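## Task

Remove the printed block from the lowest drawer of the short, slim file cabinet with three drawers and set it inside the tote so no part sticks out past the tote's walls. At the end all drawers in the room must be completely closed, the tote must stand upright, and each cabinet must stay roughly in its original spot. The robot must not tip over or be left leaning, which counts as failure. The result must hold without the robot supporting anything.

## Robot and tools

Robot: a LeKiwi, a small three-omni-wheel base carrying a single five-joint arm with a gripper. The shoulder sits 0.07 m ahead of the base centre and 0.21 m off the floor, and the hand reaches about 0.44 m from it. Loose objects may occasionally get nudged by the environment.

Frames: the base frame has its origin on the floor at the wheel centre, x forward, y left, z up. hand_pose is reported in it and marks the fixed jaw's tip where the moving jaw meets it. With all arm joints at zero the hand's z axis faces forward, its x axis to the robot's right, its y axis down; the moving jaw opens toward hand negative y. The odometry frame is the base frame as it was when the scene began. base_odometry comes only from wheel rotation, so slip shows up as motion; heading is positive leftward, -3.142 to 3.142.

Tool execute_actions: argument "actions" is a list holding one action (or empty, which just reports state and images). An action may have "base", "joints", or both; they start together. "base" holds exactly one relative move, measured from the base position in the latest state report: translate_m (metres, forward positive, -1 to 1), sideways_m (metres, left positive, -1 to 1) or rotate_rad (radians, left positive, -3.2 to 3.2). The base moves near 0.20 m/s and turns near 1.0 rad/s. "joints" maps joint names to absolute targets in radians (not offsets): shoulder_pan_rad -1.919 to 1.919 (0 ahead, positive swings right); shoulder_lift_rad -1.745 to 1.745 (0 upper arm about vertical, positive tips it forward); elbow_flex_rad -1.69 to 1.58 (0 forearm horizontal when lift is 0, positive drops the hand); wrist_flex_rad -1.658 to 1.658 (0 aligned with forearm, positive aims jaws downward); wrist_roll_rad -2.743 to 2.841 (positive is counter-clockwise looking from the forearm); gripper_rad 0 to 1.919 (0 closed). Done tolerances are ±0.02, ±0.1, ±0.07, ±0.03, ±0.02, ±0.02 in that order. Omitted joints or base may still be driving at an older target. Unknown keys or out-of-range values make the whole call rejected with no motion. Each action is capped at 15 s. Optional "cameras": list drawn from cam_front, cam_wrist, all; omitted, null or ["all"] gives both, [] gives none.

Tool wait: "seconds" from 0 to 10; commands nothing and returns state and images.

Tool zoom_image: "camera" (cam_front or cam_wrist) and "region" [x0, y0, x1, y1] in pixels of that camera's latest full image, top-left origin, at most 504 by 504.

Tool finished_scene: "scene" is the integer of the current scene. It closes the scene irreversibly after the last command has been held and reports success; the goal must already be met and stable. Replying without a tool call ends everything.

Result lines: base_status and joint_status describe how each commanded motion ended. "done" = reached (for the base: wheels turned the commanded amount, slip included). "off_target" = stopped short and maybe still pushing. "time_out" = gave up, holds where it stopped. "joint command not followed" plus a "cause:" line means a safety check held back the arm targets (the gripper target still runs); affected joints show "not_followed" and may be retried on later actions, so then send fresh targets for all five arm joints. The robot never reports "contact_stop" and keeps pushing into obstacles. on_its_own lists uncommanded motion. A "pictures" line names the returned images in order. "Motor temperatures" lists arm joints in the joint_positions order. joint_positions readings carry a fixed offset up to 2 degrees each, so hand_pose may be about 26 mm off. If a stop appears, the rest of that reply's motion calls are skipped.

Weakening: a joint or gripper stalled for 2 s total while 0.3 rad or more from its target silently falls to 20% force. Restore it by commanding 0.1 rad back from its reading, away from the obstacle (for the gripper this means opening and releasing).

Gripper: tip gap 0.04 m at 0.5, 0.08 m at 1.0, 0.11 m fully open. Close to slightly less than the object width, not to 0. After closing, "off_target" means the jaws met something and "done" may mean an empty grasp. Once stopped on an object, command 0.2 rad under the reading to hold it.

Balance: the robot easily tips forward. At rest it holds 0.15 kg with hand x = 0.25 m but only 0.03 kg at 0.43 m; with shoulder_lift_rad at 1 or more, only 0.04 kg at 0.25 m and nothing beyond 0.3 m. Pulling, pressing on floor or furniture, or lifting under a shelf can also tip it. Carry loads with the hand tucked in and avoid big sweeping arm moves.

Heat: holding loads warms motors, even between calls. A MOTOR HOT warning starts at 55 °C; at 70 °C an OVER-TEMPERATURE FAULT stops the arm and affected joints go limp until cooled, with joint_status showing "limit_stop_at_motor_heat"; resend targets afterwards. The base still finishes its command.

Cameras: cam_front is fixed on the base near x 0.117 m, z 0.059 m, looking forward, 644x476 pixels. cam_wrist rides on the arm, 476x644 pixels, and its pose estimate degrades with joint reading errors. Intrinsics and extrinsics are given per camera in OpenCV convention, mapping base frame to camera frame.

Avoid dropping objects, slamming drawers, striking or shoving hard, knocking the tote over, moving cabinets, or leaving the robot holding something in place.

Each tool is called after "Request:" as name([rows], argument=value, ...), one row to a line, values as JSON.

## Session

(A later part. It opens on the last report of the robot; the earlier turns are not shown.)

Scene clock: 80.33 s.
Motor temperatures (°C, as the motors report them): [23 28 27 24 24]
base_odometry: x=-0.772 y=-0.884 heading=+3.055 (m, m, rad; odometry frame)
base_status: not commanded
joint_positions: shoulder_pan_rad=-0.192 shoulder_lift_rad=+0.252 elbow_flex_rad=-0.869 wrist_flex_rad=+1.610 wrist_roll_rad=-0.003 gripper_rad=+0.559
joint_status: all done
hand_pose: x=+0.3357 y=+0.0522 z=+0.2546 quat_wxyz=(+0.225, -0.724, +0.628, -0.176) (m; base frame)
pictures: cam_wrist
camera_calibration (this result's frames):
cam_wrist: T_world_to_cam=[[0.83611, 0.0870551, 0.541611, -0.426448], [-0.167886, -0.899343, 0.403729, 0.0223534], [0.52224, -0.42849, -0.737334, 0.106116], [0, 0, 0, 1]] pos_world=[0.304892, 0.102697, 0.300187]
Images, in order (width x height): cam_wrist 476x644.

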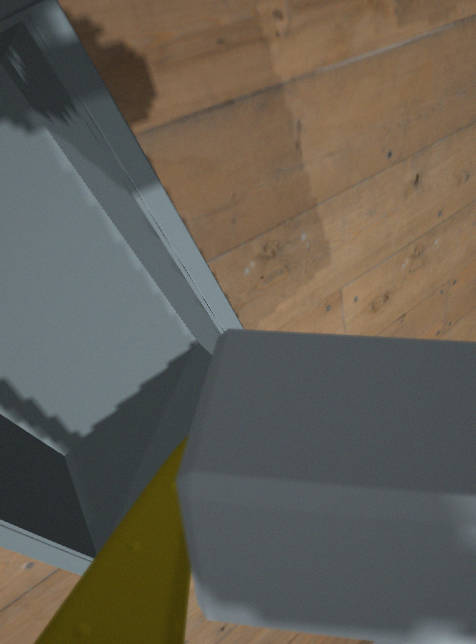

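Back off a little and drop.

Request:
execute_actions([
  {"base":{"translate_m":-0.07}},
], cameras=[])

Request:
execute_actions([
  {"joints":{"gripper_rad":1.2}},
], cameras=["cam_wrist"])

Request:
finished_scene(scene=1)

Scene clock: 81.73 s.
Motor temperatures (°C, as the motors report them): [23 28 27 24 24]
base_odometry: x=-0.703 y=-0.890 heading=+3.055 (m, m, rad; odometry frame)
base_status: done
joint_positions: shoulder_pan_rad=-0.194 shoulder_lift_rad=+0.250 elbow_flex_rad=-0.869 wrist_flex_rad=+1.610 wrist_roll_rad=-0.003 gripper_rad=+0.559
joint_status: not commanded
hand_pose: x=+0.3355 y=+0.0526 z=+0.2550 quat_wxyz=(+0.226, -0.724, +0.628, -0.176) (m; base frame)
pictures: none
No camera images: the call's "cameras" was empty. Leave "cameras" out to get every camera's image.

Scene clock: 82.67 s.
Motor temperatures (°C, as the motors report them): [23 28 27 24 24]
base_odometry: x=-0.703 y=-0.890 heading=+3.055 (m, m, rad; odometry frame)
base_status: not commanded
joint_positions: shoulder_pan_rad=-0.194 shoulder_lift_rad=+0.249 elbow_flex_rad=-0.869 wrist_flex_rad=+1.610 wrist_roll_rad=-0.003 gripper_rad=+1.190
joint_status: all done
hand_pose: x=+0.3355 y=+0.0526 z=+0.2554 quat_wxyz=(+0.226, -0.724, +0.628, -0.177) (m; base frame)
pictures: cam_wrist
camera_calibration (this result's frames):
cam_wrist: T_world_to_cam=[[0.834341, 0.0880172, 0.544177, -0.426815], [-0.16772, -0.899837, 0.402695, 0.0225959], [0.525115, -0.427254, -0.736008, 0.105578], [0, 0, 0, 1]] pos_world=[0.304459, 0.103008, 0.30087]
Images, in order (width x height): cam_wrist 476x644.

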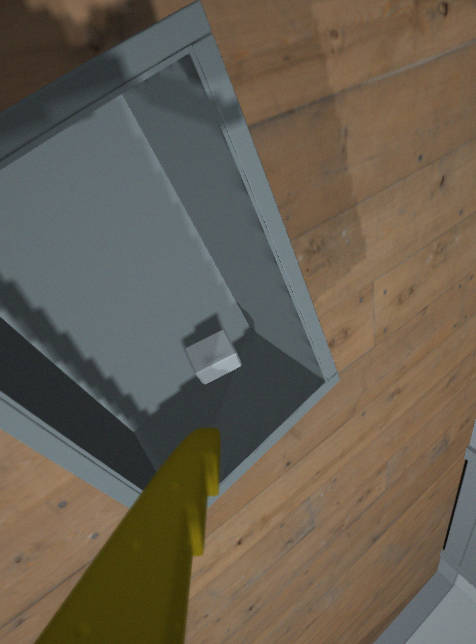

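The scene is finished: the task was done.


## Next scene

Remove the foam block from the lowest drawer of the short, slim file cabinet with three drawers and set it inside the tote so no part sticks out past the tote's walls. At the end all drawers in the room must be completely closed, the tote must stand upright, and each cabinet must stay roughly in its original spot. The robot must not tip over or be left leaning, which counts as failure. The result must hold without the robot supporting anything.

Request:
execute_actions(actions=[], cameras=["cam_front"])

Request:
execute_actions([
  {"base":{"rotate_rad":1.6}},
], cameras=["cam_front"])

Request:
execute_actions([
  {"base":{"rotate_rad":1.6}},
], cameras=["cam_front"])

Request:
execute_actions([
  {"base":{"rotate_rad":1.6}},
], cameras=["cam_front"])

Scene clock: 0.00 s.
Motor temperatures (°C, as the motors report them): [23 28 27 24 24]
base_odometry: x=+0.000 y=+0.000 heading=+0.000 (m, m, rad; odometry frame)
base_status: not commanded
joint_positions: shoulder_pan_rad=-0.100 shoulder_lift_rad=-1.434 elbow_flex_rad=-0.211 wrist_flex_rad=+1.409 wrist_roll_rad=-1.518 gripper_rad=+1.920
joint_status: not commanded
hand_pose: x=+0.1294 y=+0.0140 z=+0.4235 quat_wxyz=(+0.785, -0.032, +0.618, +0.038) (m; base frame)
pictures: cam_front
Images, in order (width x height): cam_front 644x476.

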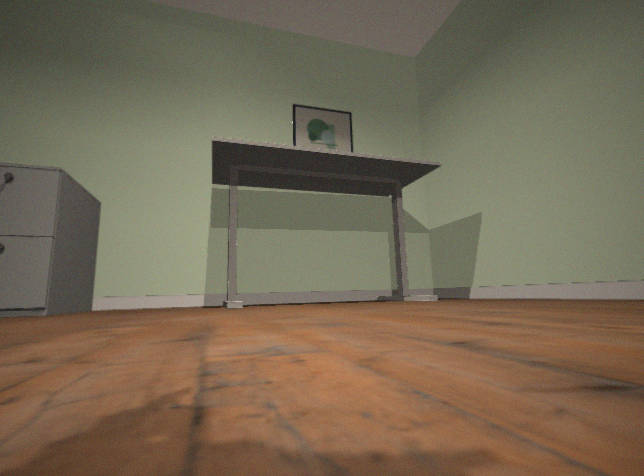

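Scene clock: 2.57 s.
Motor temperatures (°C, as the motors report them): [23 28 27 24 24]
base_odometry: x=+0.000 y=+0.000 heading=+1.596 (m, m, rad; odometry frame)
base_status: done
joint_positions: shoulder_pan_rad=-0.100 shoulder_lift_rad=-1.434 elbow_flex_rad=-0.211 wrist_flex_rad=+1.409 wrist_roll_rad=-1.518 gripper_rad=+1.920
joint_status: not commanded
hand_pose: x=+0.1294 y=+0.0140 z=+0.4235 quat_wxyz=(+0.785, -0.032, +0.618, +0.038) (m; base frame)
pictures: cam_front
Images, in order (width x height): cam_front 644x476.

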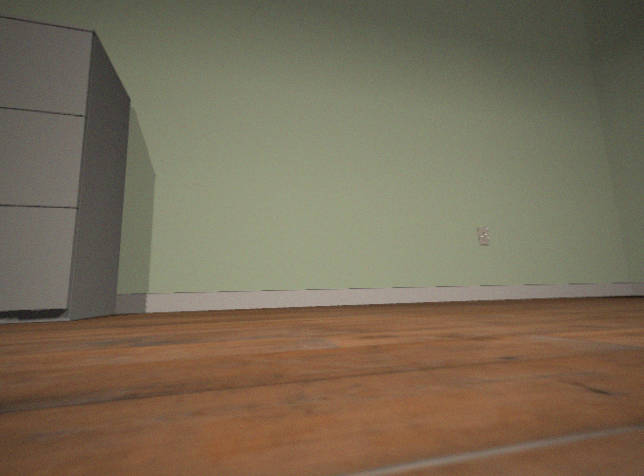

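Scene clock: 5.13 s.
Motor temperatures (°C, as the motors report them): [23 28 27 24 24]
base_odometry: x=+0.000 y=+0.000 heading=-3.091 (m, m, rad; odometry frame)
base_status: done
joint_positions: shoulder_pan_rad=-0.100 shoulder_lift_rad=-1.434 elbow_flex_rad=-0.211 wrist_flex_rad=+1.409 wrist_roll_rad=-1.518 gripper_rad=+1.920
joint_status: not commanded
hand_pose: x=+0.1294 y=+0.0140 z=+0.4235 quat_wxyz=(+0.785, -0.032, +0.618, +0.038) (m; base frame)
pictures: cam_front
Images, in order (width x height): cam_front 644x476.

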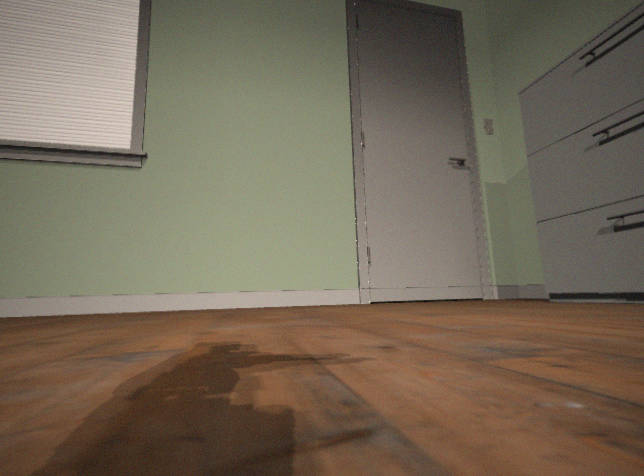

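Scene clock: 7.70 s.
Motor temperatures (°C, as the motors report them): [23 28 27 24 24]
base_odometry: x=+0.000 y=+0.000 heading=-1.494 (m, m, rad; odometry frame)
base_status: done
joint_positions: shoulder_pan_rad=-0.100 shoulder_lift_rad=-1.434 elbow_flex_rad=-0.211 wrist_flex_rad=+1.409 wrist_roll_rad=-1.518 gripper_rad=+1.920
joint_status: not commanded
hand_pose: x=+0.1294 y=+0.0140 z=+0.4235 quat_wxyz=(+0.785, -0.032, +0.618, +0.038) (m; base frame)
pictures: cam_front
Images, in order (width x height): cam_front 644x476.

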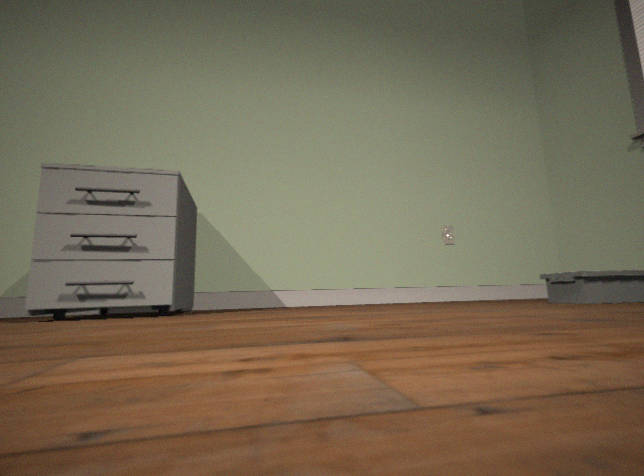

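Request:
execute_actions([
  {"base":{"rotate_rad":0.3},"joints":{"shoulder_pan_rad":0,"shoulder_lift_rad":0.9,"elbow_flex_rad":0.8,"wrist_flex_rad":-1.65,"wrist_roll_rad":0,"gripper_rad":1.0}},
], cameras=[])

Request:
execute_actions([
  {"base":{"sideways_m":0.4}},
], cameras=["cam_front"])

Scene clock: 15.73 s.
Motor temperatures (°C, as the motors report them): [23 28 27 24 24]
base_odometry: x=+0.000 y=+0.000 heading=-1.197 (m, m, rad; odometry frame)
base_status: done
joint_positions: shoulder_pan_rad=-0.003 shoulder_lift_rad=+0.908 elbow_flex_rad=+0.801 wrist_flex_rad=-1.632 wrist_roll_rad=-0.009 gripper_rad=+1.009
joint_status: all done
hand_pose: x=+0.3493 y=+0.0010 z=+0.1014 quat_wxyz=(+0.495, -0.505, +0.533, -0.465) (m; base frame)
pictures: none
No camera images: the call's "cameras" was empty. Leave "cameras" out to get every camera's image.

Scene clock: 18.70 s.
Motor temperatures (°C, as the motors report them): [23 28 27 24 24]
base_odometry: x=+0.372 y=+0.145 heading=-1.199 (m, m, rad; odometry frame)
base_status: done
joint_positions: shoulder_pan_rad=-0.003 shoulder_lift_rad=+0.910 elbow_flex_rad=+0.801 wrist_flex_rad=-1.632 wrist_roll_rad=-0.009 gripper_rad=+1.009
joint_status: not commanded
hand_pose: x=+0.3492 y=+0.0010 z=+0.1010 quat_wxyz=(+0.494, -0.505, +0.533, -0.465) (m; base frame)
pictures: cam_front
Images, in order (width x height): cam_front 644x476.

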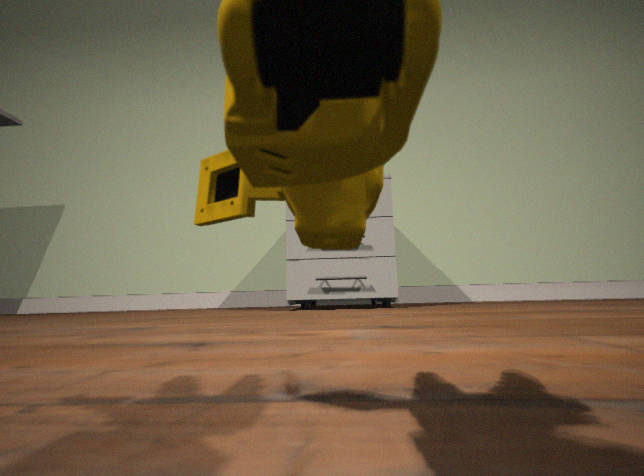

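Request:
execute_actions([
  {"base":{"translate_m":0.8}},
], cameras=["cam_front"])

Scene clock: 23.73 s.
Motor temperatures (°C, as the motors report them): [23 28 27 24 24]
base_odometry: x=+0.662 y=-0.600 heading=-1.200 (m, m, rad; odometry frame)
base_status: done
joint_positions: shoulder_pan_rad=-0.003 shoulder_lift_rad=+0.911 elbow_flex_rad=+0.801 wrist_flex_rad=-1.632 wrist_roll_rad=-0.009 gripper_rad=+1.009
joint_status: not commanded
hand_pose: x=+0.3490 y=+0.0010 z=+0.1007 quat_wxyz=(+0.494, -0.505, +0.534, -0.465) (m; base frame)
pictures: cam_front
Images, in order (width x height): cam_front 644x476.

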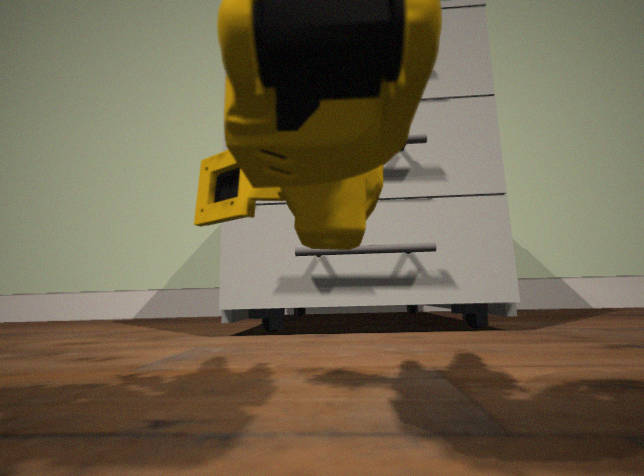

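Request:
execute_actions([
  {"base":{"translate_m":0.22}},
], cameras=[])

Request:
execute_actions([
  {"joints":{"gripper_rad":0.0}},
], cameras=[])

Request:
execute_actions([
  {"base":{"translate_m":-0.28}},
], cameras=[])

Request:
execute_actions([
  {"joints":{"gripper_rad":1.4}},
], cameras=[])

Request:
execute_actions([
  {"base":{"translate_m":-0.08}},
], cameras=[])

Request:
execute_actions([
  {"joints":{"shoulder_lift_rad":0.3,"elbow_flex_rad":-0.9,"wrist_flex_rad":1.6}},
], cameras=[])

Request:
execute_actions([
  {"base":{"translate_m":0.25}},
], cameras=["cam_wrist"])

Scene clock: 25.93 s.
Motor temperatures (°C, as the motors report them): [23 28 27 24 24]
base_odometry: x=+0.742 y=-0.804 heading=-1.200 (m, m, rad; odometry frame)
base_status: done
joint_positions: shoulder_pan_rad=-0.003 shoulder_lift_rad=+0.911 elbow_flex_rad=+0.801 wrist_flex_rad=-1.632 wrist_roll_rad=-0.009 gripper_rad=+1.009
joint_status: not commanded
hand_pose: x=+0.3490 y=+0.0010 z=+0.1007 quat_wxyz=(+0.494, -0.505, +0.534, -0.465) (m; base frame)
pictures: none
No camera images: the call's "cameras" was empty. Leave "cameras" out to get every camera's image.

Scene clock: 27.10 s.
Motor temperatures (°C, as the motors report them): [23 28 27 24 24]
base_odometry: x=+0.742 y=-0.805 heading=-1.200 (m, m, rad; odometry frame)
base_status: not commanded
joint_positions: shoulder_pan_rad=-0.003 shoulder_lift_rad=+0.902 elbow_flex_rad=+0.787 wrist_flex_rad=-1.642 wrist_roll_rad=-0.004 gripper_rad=+0.064
joint_status: gripper_rad off_target (ended at +0.064, target +0.000)
hand_pose: x=+0.3523 y=+0.0010 z=+0.1067 quat_wxyz=(+0.502, -0.499, +0.524, -0.474) (m; base frame)
pictures: none
No camera images: the call's "cameras" was empty. Leave "cameras" out to get every camera's image.

Scene clock: 29.47 s.
Motor temperatures (°C, as the motors report them): [23 28 27 24 24]
base_odometry: x=+0.641 y=-0.544 heading=-1.196 (m, m, rad; odometry frame)
base_status: done
joint_positions: shoulder_pan_rad=-0.031 shoulder_lift_rad=+0.907 elbow_flex_rad=+0.789 wrist_flex_rad=-1.645 wrist_roll_rad=-0.003 gripper_rad=+0.062
joint_status: not commanded
hand_pose: x=+0.3515 y=+0.0088 z=+0.1058 quat_wxyz=(+0.507, -0.507, +0.518, -0.467) (m; base frame)
pictures: none
No camera images: the call's "cameras" was empty. Leave "cameras" out to get every camera's image.

Scene clock: 30.70 s.
Motor temperatures (°C, as the motors report them): [23 28 27 24 24]
base_odometry: x=+0.640 y=-0.544 heading=-1.197 (m, m, rad; odometry frame)
base_status: not commanded
joint_positions: shoulder_pan_rad=-0.006 shoulder_lift_rad=+0.908 elbow_flex_rad=+0.798 wrist_flex_rad=-1.645 wrist_roll_rad=-0.003 gripper_rad=+1.390
joint_status: all done
hand_pose: x=+0.3501 y=+0.0018 z=+0.1041 quat_wxyz=(+0.498, -0.503, +0.526, -0.470) (m; base frame)
pictures: none
No camera images: the call's "cameras" was empty. Leave "cameras" out to get every camera's image.

Scene clock: 32.03 s.
Motor temperatures (°C, as the motors report them): [23 28 27 24 24]
base_odometry: x=+0.611 y=-0.470 heading=-1.197 (m, m, rad; odometry frame)
base_status: done
joint_positions: shoulder_pan_rad=-0.006 shoulder_lift_rad=+0.908 elbow_flex_rad=+0.798 wrist_flex_rad=-1.645 wrist_roll_rad=-0.003 gripper_rad=+1.391
joint_status: not commanded
hand_pose: x=+0.3501 y=+0.0018 z=+0.1041 quat_wxyz=(+0.498, -0.503, +0.526, -0.470) (m; base frame)
pictures: none
No camera images: the call's "cameras" was empty. Leave "cameras" out to get every camera's image.

Scene clock: 34.77 s.
Motor temperatures (°C, as the motors report them): [23 28 27 24 24]
base_odometry: x=+0.611 y=-0.470 heading=-1.197 (m, m, rad; odometry frame)
base_status: not commanded
joint_positions: shoulder_pan_rad=-0.006 shoulder_lift_rad=+0.347 elbow_flex_rad=-0.866 wrist_flex_rad=+1.593 wrist_roll_rad=-0.003 gripper_rad=+1.391
joint_status: all done
hand_pose: x=+0.3462 y=+0.0018 z=+0.2319 quat_wxyz=(+0.179, -0.670, +0.701, -0.169) (m; base frame)
pictures: none
No camera images: the call's "cameras" was empty. Leave "cameras" out to get every camera's image.

Scene clock: 37.00 s.
Motor temperatures (°C, as the motors report them): [23 28 27 24 24]
base_odometry: x=+0.703 y=-0.702 heading=-1.197 (m, m, rad; odometry frame)
base_status: done
joint_positions: shoulder_pan_rad=-0.006 shoulder_lift_rad=+0.347 elbow_flex_rad=-0.866 wrist_flex_rad=+1.594 wrist_roll_rad=-0.003 gripper_rad=+1.391
joint_status: not commanded
hand_pose: x=+0.3460 y=+0.0018 z=+0.2318 quat_wxyz=(+0.179, -0.670, +0.701, -0.169) (m; base frame)
pictures: cam_wrist
camera_calibration (this result's frames):
cam_wrist: T_world_to_cam=[[0.879755, -0.0684754, 0.47047, -0.416615], [-0.296417, -0.852692, 0.430178, 0.0261725], [0.37171, -0.517906, -0.770458, 0.122222], [0, 0, 0, 1]] pos_world=[0.328846, 0.0570888, 0.278913]
Images, in order (width x height): cam_wrist 476x644.

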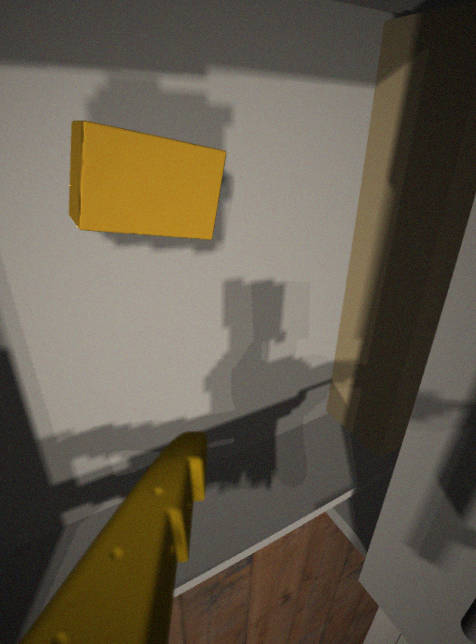

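Request:
execute_actions([
  {"joints":{"shoulder_pan_rad":-0.08,"shoulder_lift_rad":1.08,"elbow_flex_rad":-0.9,"wrist_flex_rad":1.4,"gripper_rad":1.7}},
], cameras=[])

Request:
execute_actions([
  {"joints":{"gripper_rad":0.6}},
], cameras=["cam_wrist"])

Scene clock: 38.13 s.
Motor temperatures (°C, as the motors report them): [23 28 27 24 24]
base_odometry: x=+0.703 y=-0.702 heading=-1.197 (m, m, rad; odometry frame)
base_status: not commanded
joint_positions: shoulder_pan_rad=-0.078 shoulder_lift_rad=+0.974 elbow_flex_rad=-0.920 wrist_flex_rad=+1.410 wrist_roll_rad=-0.003 gripper_rad=+1.691
joint_status: shoulder_lift_rad off_target (ended at +0.975, target +1.080); the others done
hand_pose: x=+0.3496 y=+0.0222 z=+0.0864 quat_wxyz=(+0.040, -0.716, +0.696, -0.035) (m; base frame)
pictures: none
No camera images: the call's "cameras" was empty. Leave "cameras" out to get every camera's image.

Scene clock: 39.23 s.
Motor temperatures (°C, as the motors report them): [23 28 27 24 24]
base_odometry: x=+0.703 y=-0.702 heading=-1.197 (m, m, rad; odometry frame)
base_status: not commanded
joint_positions: shoulder_pan_rad=-0.078 shoulder_lift_rad=+0.974 elbow_flex_rad=-0.920 wrist_flex_rad=+1.410 wrist_roll_rad=-0.003 gripper_rad=+0.610
joint_status: all done
hand_pose: x=+0.3496 y=+0.0222 z=+0.0864 quat_wxyz=(+0.040, -0.716, +0.696, -0.035) (m; base frame)
pictures: cam_wrist
camera_calibration (this result's frames):
cam_wrist: T_world_to_cam=[[0.994858, 0.00391688, 0.101208, -0.359921], [-0.048771, -0.857249, 0.512588, 0.0136243], [0.088768, -0.514888, -0.852649, 0.125396], [0, 0, 0, 1]] pos_world=[0.347603, 0.077654, 0.136362]
Images, in order (width x height): cam_wrist 476x644.

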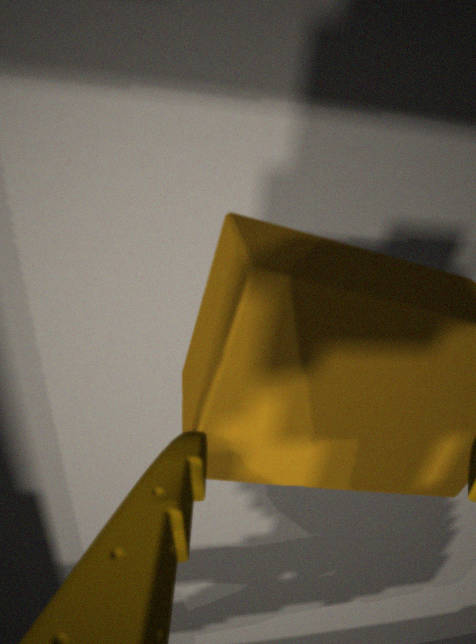

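Fixed jaw landed on the block edge. Back 3 cm and retry.

Request:
execute_actions([
  {"base":{"translate_m":-0.03},"joints":{"gripper_rad":1.7}},
], cameras=[])

Request:
execute_actions([
  {"joints":{"shoulder_lift_rad":1.09}},
], cameras=[])

Request:
execute_actions([
  {"joints":{"gripper_rad":0.6}},
], cameras=[])

Scene clock: 40.50 s.
Motor temperatures (°C, as the motors report them): [23 28 27 24 24]
base_odometry: x=+0.692 y=-0.675 heading=-1.197 (m, m, rad; odometry frame)
base_status: done
joint_positions: shoulder_pan_rad=-0.078 shoulder_lift_rad=+1.083 elbow_flex_rad=-0.905 wrist_flex_rad=+1.400 wrist_roll_rad=-0.003 gripper_rad=+1.690
joint_status: all done
on_its_own: shoulder_lift_rad moved +0.109 to your old target +1.080
hand_pose: x=+0.3338 y=+0.0210 z=+0.0576 quat_wxyz=(-0.003, -0.717, +0.697, +0.002) (m; base frame)
pictures: none
No camera images: the call's "cameras" was empty. Leave "cameras" out to get every camera's image.

Scene clock: 40.83 s.
Motor temperatures (°C, as the motors report them): [23 28 27 24 24]
base_odometry: x=+0.692 y=-0.675 heading=-1.197 (m, m, rad; odometry frame)
base_status: not commanded
joint_positions: shoulder_pan_rad=-0.078 shoulder_lift_rad=+1.085 elbow_flex_rad=-0.905 wrist_flex_rad=+1.400 wrist_roll_rad=-0.003 gripper_rad=+1.691
joint_status: all done
hand_pose: x=+0.3336 y=+0.0210 z=+0.0573 quat_wxyz=(-0.003, -0.717, +0.697, +0.003) (m; base frame)
pictures: none
No camera images: the call's "cameras" was empty. Leave "cameras" out to get every camera's image.

Scene clock: 42.07 s.
Motor temperatures (°C, as the motors report them): [23 28 27 24 24]
base_odometry: x=+0.692 y=-0.675 heading=-1.197 (m, m, rad; odometry frame)
base_status: not commanded
joint_positions: shoulder_pan_rad=-0.078 shoulder_lift_rad=+1.029 elbow_flex_rad=-0.946 wrist_flex_rad=+1.380 wrist_roll_rad=-0.003 gripper_rad=+0.626
joint_status: gripper_rad off_target (ended at +0.626, target +0.600)
hand_pose: x=+0.3517 y=+0.0224 z=+0.0764 quat_wxyz=(+0.041, -0.716, +0.696, -0.036) (m; base frame)
pictures: none
No camera images: the call's "cameras" was empty. Leave "cameras" out to get every camera's image.

The jaws are holding something. Lift and check.

Request:
execute_actions([
  {"joints":{"shoulder_lift_rad":0.0,"elbow_flex_rad":-0.6,"wrist_flex_rad":1.6,"gripper_rad":0.43}},
], cameras=["cam_wrist"])

Scene clock: 43.30 s.
Motor temperatures (°C, as the motors report them): [23 28 27 24 24]
base_odometry: x=+0.692 y=-0.675 heading=-1.197 (m, m, rad; odometry frame)
base_status: not commanded
joint_positions: shoulder_pan_rad=-0.078 shoulder_lift_rad=+0.040 elbow_flex_rad=-0.595 wrist_flex_rad=+1.593 wrist_roll_rad=-0.003 gripper_rad=+0.439
joint_status: all done
hand_pose: x=+0.3158 y=+0.0196 z=+0.2535 quat_wxyz=(+0.198, -0.691, +0.673, -0.174) (m; base frame)
pictures: cam_wrist
camera_calibration (this result's frames):
cam_wrist: T_world_to_cam=[[0.864545, -0.0063287, 0.502516, -0.403567], [-0.249804, -0.873054, 0.418776, 0.011643], [0.436073, -0.487582, -0.756376, 0.13485], [0, 0, 0, 1]] pos_world=[0.293005, 0.0733614, 0.29992]
Images, in order (width x height): cam_wrist 476x644.

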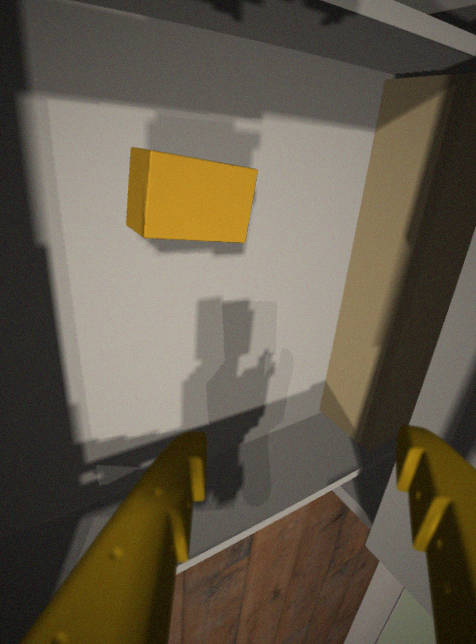

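The lift came up empty. I'll turn the wrist and grip across the block's narrow side instead.

Request:
execute_actions([
  {"base":{"translate_m":0.04},"joints":{"wrist_roll_rad":1.57,"gripper_rad":1.4,"shoulder_lift_rad":0.85,"elbow_flex_rad":-0.9,"wrist_flex_rad":1.45}},
], cameras=["cam_wrist"])

Scene clock: 45.30 s.
Motor temperatures (°C, as the motors report them): [23 28 27 24 24]
base_odometry: x=+0.706 y=-0.712 heading=-1.197 (m, m, rad; odometry frame)
base_status: done
joint_positions: shoulder_pan_rad=-0.078 shoulder_lift_rad=+0.874 elbow_flex_rad=-0.873 wrist_flex_rad=+1.461 wrist_roll_rad=+1.560 gripper_rad=+1.391
joint_status: all done
hand_pose: x=+0.3534 y=+0.0144 z=+0.1050 quat_wxyz=(+0.004, -0.998, -0.010, -0.054) (m; base frame)
pictures: cam_wrist
camera_calibration (this result's frames):
cam_wrist: T_world_to_cam=[[0.00339045, 0.999986, 0.00404522, -0.0193595], [0.791919, -0.00515506, 0.610605, -0.322074], [0.610617, 0.00113326, -0.791925, -0.0614349], [0, 0, 0, 1]] pos_world=[0.292636, 0.0177685, 0.148087]
Images, in order (width x height): cam_wrist 476x644.

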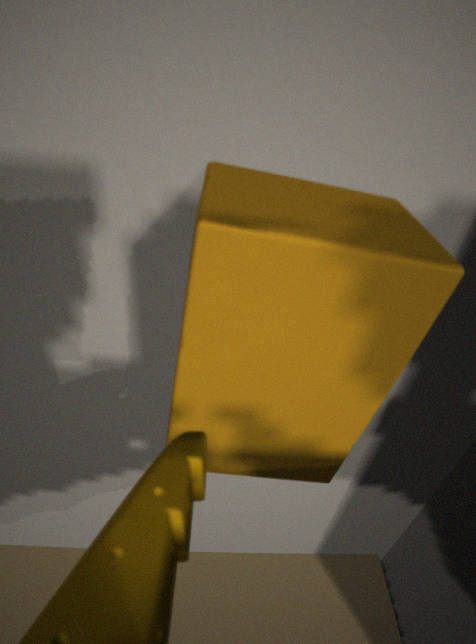

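The setup looks right. I'll shift the fixed jaw slightly clear, lower, and grip.

Request:
execute_actions([
  {"joints":{"shoulder_pan_rad":-0.04,"shoulder_lift_rad":1.07,"wrist_flex_rad":1.4}},
], cameras=[])

Request:
execute_actions([
  {"joints":{"gripper_rad":0.3}},
], cameras=[])

Request:
execute_actions([
  {"joints":{"shoulder_lift_rad":-1.4,"elbow_flex_rad":0.3,"wrist_flex_rad":1.6}},
], cameras=["cam_wrist"])

Scene clock: 46.37 s.
Motor temperatures (°C, as the motors report them): [23 28 27 24 24]
base_odometry: x=+0.706 y=-0.712 heading=-1.197 (m, m, rad; odometry frame)
base_status: not commanded
joint_positions: shoulder_pan_rad=-0.034 shoulder_lift_rad=+1.078 elbow_flex_rad=-0.897 wrist_flex_rad=+1.407 wrist_roll_rad=+1.560 gripper_rad=+1.391
joint_status: all done
hand_pose: x=+0.3405 y=+0.0012 z=+0.0577 quat_wxyz=(+0.000, -1.000, +0.013, +0.009) (m; base frame)
pictures: none
No camera images: the call's "cameras" was empty. Leave "cameras" out to get every camera's image.

Scene clock: 47.47 s.
Motor temperatures (°C, as the motors report them): [23 28 27 24 24]
base_odometry: x=+0.706 y=-0.712 heading=-1.197 (m, m, rad; odometry frame)
base_status: not commanded
joint_positions: shoulder_pan_rad=-0.045 shoulder_lift_rad=+1.066 elbow_flex_rad=-0.902 wrist_flex_rad=+1.404 wrist_roll_rad=+1.560 gripper_rad=+0.424
joint_status: gripper_rad off_target (ended at +0.424, target +0.300)
hand_pose: x=+0.3436 y=+0.0043 z=+0.0613 quat_wxyz=(+0.000, -1.000, +0.007, -0.001) (m; base frame)
pictures: none
No camera images: the call's "cameras" was empty. Leave "cameras" out to get every camera's image.

Scene clock: 49.40 s.
Motor temperatures (°C, as the motors report them): [23 28 27 24 24]
base_odometry: x=+0.706 y=-0.712 heading=-1.197 (m, m, rad; odometry frame)
base_status: not commanded
joint_positions: shoulder_pan_rad=-0.040 shoulder_lift_rad=-1.399 elbow_flex_rad=+0.307 wrist_flex_rad=+1.597 wrist_roll_rad=+1.562 gripper_rad=+0.423
joint_status: all done
hand_pose: x=+0.1894 y=-0.0032 z=+0.2999 quat_wxyz=(+0.025, -0.861, +0.008, -0.507) (m; base frame)
pictures: cam_wrist
camera_calibration (this result's frames):
cam_wrist: T_world_to_cam=[[0.003024, 0.997692, 0.0678373, -0.0210705], [-0.0421352, -0.0676503, 0.996819, -0.269351], [0.999107, -0.00587271, 0.0418333, -0.130499], [0, 0, 0, 1]] pos_world=[0.119097, 0.00203384, 0.275383]
Images, in order (width x height): cam_wrist 476x644.

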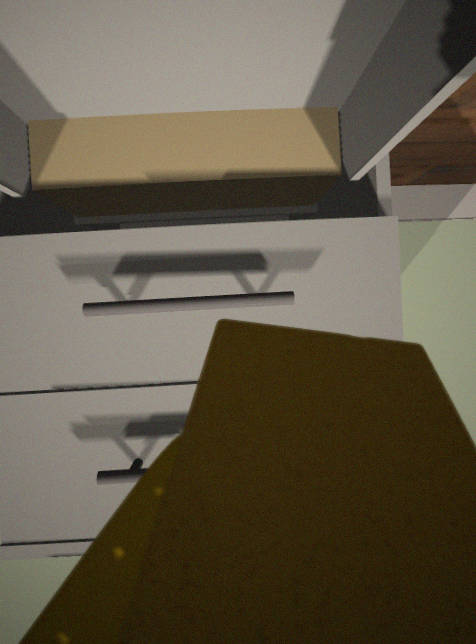

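I have the block. Next: push the drawer shut, back off, and turn toward the tote.

Request:
execute_actions([
  {"base":{"translate_m":0.4}},
], cameras=[])

Request:
execute_actions([
  {"base":{"translate_m":-0.3}},
], cameras=["cam_front"])

Request:
execute_actions([
  {"base":{"rotate_rad":-1.4}},
], cameras=["cam_front"])

Scene clock: 52.77 s.
Motor temperatures (°C, as the motors report them): [23 28 27 24 24]
base_odometry: x=+0.852 y=-1.083 heading=-1.198 (m, m, rad; odometry frame)
base_status: done
joint_positions: shoulder_pan_rad=-0.031 shoulder_lift_rad=-1.439 elbow_flex_rad=+0.293 wrist_flex_rad=+1.620 wrist_roll_rad=+1.567 gripper_rad=+0.421
joint_status: not commanded
hand_pose: x=+0.1833 y=-0.0045 z=+0.3029 quat_wxyz=(+0.022, -0.854, +0.009, -0.520) (m; base frame)
pictures: none
No camera images: the call's "cameras" was empty. Leave "cameras" out to get every camera's image.

Scene clock: 55.23 s.
Motor temperatures (°C, as the motors report them): [23 28 27 24 24]
base_odometry: x=+0.743 y=-0.804 heading=-1.198 (m, m, rad; odometry frame)
base_status: done
joint_positions: shoulder_pan_rad=-0.032 shoulder_lift_rad=-1.419 elbow_flex_rad=+0.302 wrist_flex_rad=+1.617 wrist_roll_rad=+1.567 gripper_rad=+0.421
joint_status: not commanded
hand_pose: x=+0.1858 y=-0.0042 z=+0.2998 quat_wxyz=(+0.022, -0.860, +0.009, -0.509) (m; base frame)
pictures: cam_front
Images, in order (width x height): cam_front 644x476.

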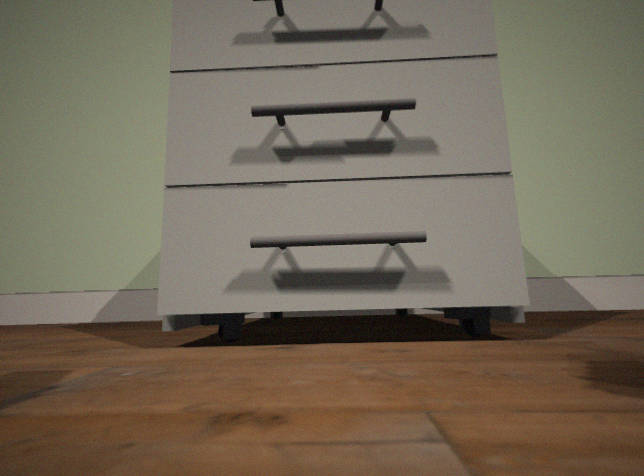

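Scene clock: 57.60 s.
Motor temperatures (°C, as the motors report them): [23 28 27 24 24]
base_odometry: x=+0.743 y=-0.804 heading=-2.594 (m, m, rad; odometry frame)
base_status: done
joint_positions: shoulder_pan_rad=-0.032 shoulder_lift_rad=-1.417 elbow_flex_rad=+0.302 wrist_flex_rad=+1.617 wrist_roll_rad=+1.567 gripper_rad=+0.421
joint_status: not commanded
hand_pose: x=+0.1860 y=-0.0042 z=+0.2997 quat_wxyz=(+0.022, -0.861, +0.009, -0.509) (m; base frame)
pictures: cam_front
Images, in order (width x height): cam_front 644x476.

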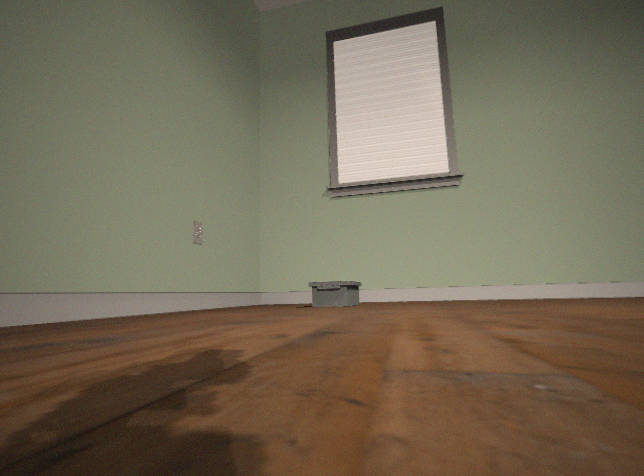

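Request:
execute_actions([
  {"base":{"translate_m":1.0}},
], cameras=["cam_front"])

Scene clock: 63.63 s.
Motor temperatures (°C, as the motors report them): [23 28 27 24 24]
base_odometry: x=-0.110 y=-1.325 heading=-2.594 (m, m, rad; odometry frame)
base_status: done
joint_positions: shoulder_pan_rad=-0.032 shoulder_lift_rad=-1.417 elbow_flex_rad=+0.302 wrist_flex_rad=+1.617 wrist_roll_rad=+1.567 gripper_rad=+0.421
joint_status: not commanded
hand_pose: x=+0.1860 y=-0.0042 z=+0.2997 quat_wxyz=(+0.022, -0.861, +0.009, -0.509) (m; base frame)
pictures: cam_front
Images, in order (width x height): cam_front 644x476.

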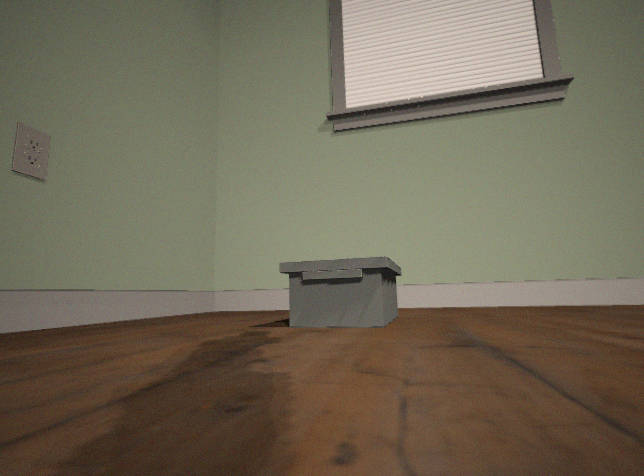

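Request:
execute_actions([
  {"base":{"translate_m":0.65},"joints":{"shoulder_pan_rad":0.05,"shoulder_lift_rad":0.3,"elbow_flex_rad":-0.9}},
], cameras=["cam_wrist"])

Scene clock: 67.97 s.
Motor temperatures (°C, as the motors report them): [23 28 27 24 24]
base_odometry: x=-0.665 y=-1.663 heading=-2.594 (m, m, rad; odometry frame)
base_status: done
joint_positions: shoulder_pan_rad=+0.044 shoulder_lift_rad=+0.321 elbow_flex_rad=-0.871 wrist_flex_rad=+1.614 wrist_roll_rad=+1.567 gripper_rad=+0.421
joint_status: all done
hand_pose: x=+0.3488 y=-0.0206 z=+0.2415 quat_wxyz=(+0.001, -0.967, +0.047, -0.251) (m; base frame)
pictures: cam_wrist
camera_calibration (this result's frames):
cam_wrist: T_world_to_cam=[[0.112473, 0.993123, 0.0325096, -0.0299752], [0.487145, -0.0836264, 0.869308, -0.35971], [0.866048, -0.0819364, -0.493201, -0.113424], [0, 0, 0, 1]] pos_world=[0.276833, -0.00960577, 0.257733]
Images, in order (width x height): cam_wrist 476x644.

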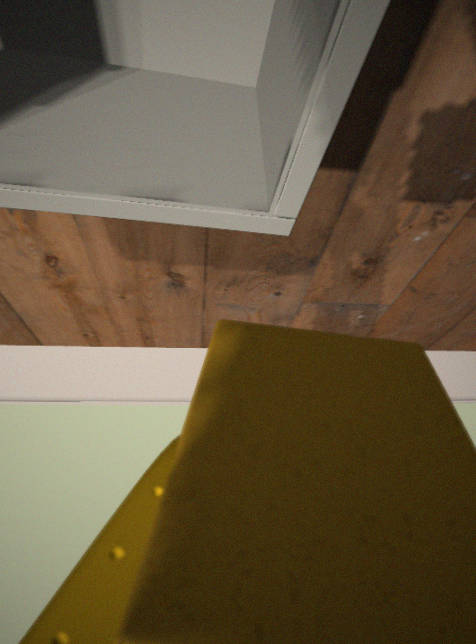

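The hand is over the tote but close to one wall. I'll shift it toward the middle and release.

Request:
execute_actions([
  {"joints":{"shoulder_pan_rad":0.2,"shoulder_lift_rad":0.5}},
], cameras=[])

Request:
execute_actions([
  {"joints":{"gripper_rad":1.3}},
], cameras=[])

Request:
execute_actions([
  {"base":{"translate_m":-0.1},"joints":{"shoulder_lift_rad":0.0,"elbow_flex_rad":-0.6}},
], cameras=["cam_wrist"])

Scene clock: 68.83 s.
Motor temperatures (°C, as the motors report them): [23 28 27 24 24]
base_odometry: x=-0.665 y=-1.663 heading=-2.594 (m, m, rad; odometry frame)
base_status: not commanded
joint_positions: shoulder_pan_rad=+0.193 shoulder_lift_rad=+0.520 elbow_flex_rad=-0.871 wrist_flex_rad=+1.613 wrist_roll_rad=+1.567 gripper_rad=+0.421
joint_status: all done
hand_pose: x=+0.3443 y=-0.0624 z=+0.1909 quat_wxyz=(-0.011, -0.981, +0.121, -0.153) (m; base frame)
pictures: none
No camera images: the call's "cameras" was empty. Leave "cameras" out to get every camera's image.

Scene clock: 69.87 s.
Motor temperatures (°C, as the motors report them): [23 28 27 24 24]
base_odometry: x=-0.665 y=-1.663 heading=-2.594 (m, m, rad; odometry frame)
base_status: not commanded
joint_positions: shoulder_pan_rad=+0.193 shoulder_lift_rad=+0.520 elbow_flex_rad=-0.871 wrist_flex_rad=+1.613 wrist_roll_rad=+1.567 gripper_rad=+1.290
joint_status: all done
hand_pose: x=+0.3443 y=-0.0624 z=+0.1909 quat_wxyz=(-0.011, -0.981, +0.121, -0.153) (m; base frame)
pictures: none
No camera images: the call's "cameras" was empty. Leave "cameras" out to get every camera's image.

Scene clock: 71.33 s.
Motor temperatures (°C, as the motors report them): [23 28 27 24 24]
base_odometry: x=-0.580 y=-1.611 heading=-2.594 (m, m, rad; odometry frame)
base_status: done
joint_positions: shoulder_pan_rad=+0.193 shoulder_lift_rad=+0.041 elbow_flex_rad=-0.598 wrist_flex_rad=+1.611 wrist_roll_rad=+1.567 gripper_rad=+1.291
joint_status: all done
hand_pose: x=+0.3146 y=-0.0566 z=+0.2562 quat_wxyz=(-0.018, -0.960, +0.119, -0.255) (m; base frame)
pictures: cam_wrist
camera_calibration (this result's frames):
cam_wrist: T_world_to_cam=[[0.258161, 0.965533, 0.033138, -0.0383432], [0.461492, -0.153381, 0.873784, -0.355876], [0.848751, -0.210284, -0.485183, -0.0833706], [0, 0, 0, 1]] pos_world=[0.244894, -0.0350948, 0.27178]
Images, in order (width x height): cam_wrist 476x644.

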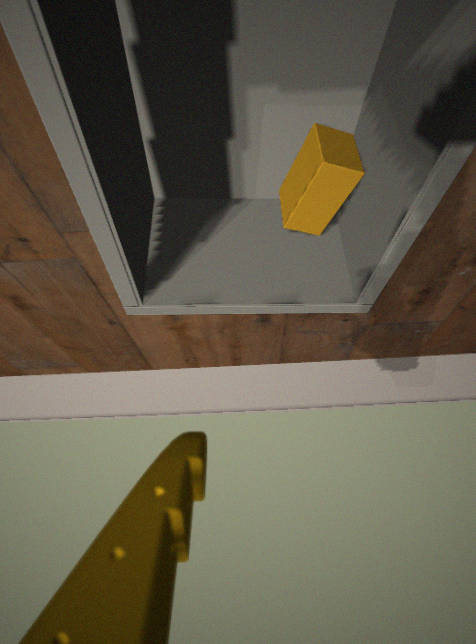

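Request:
finished_scene(scene=2)

The scene is finished: the task was done.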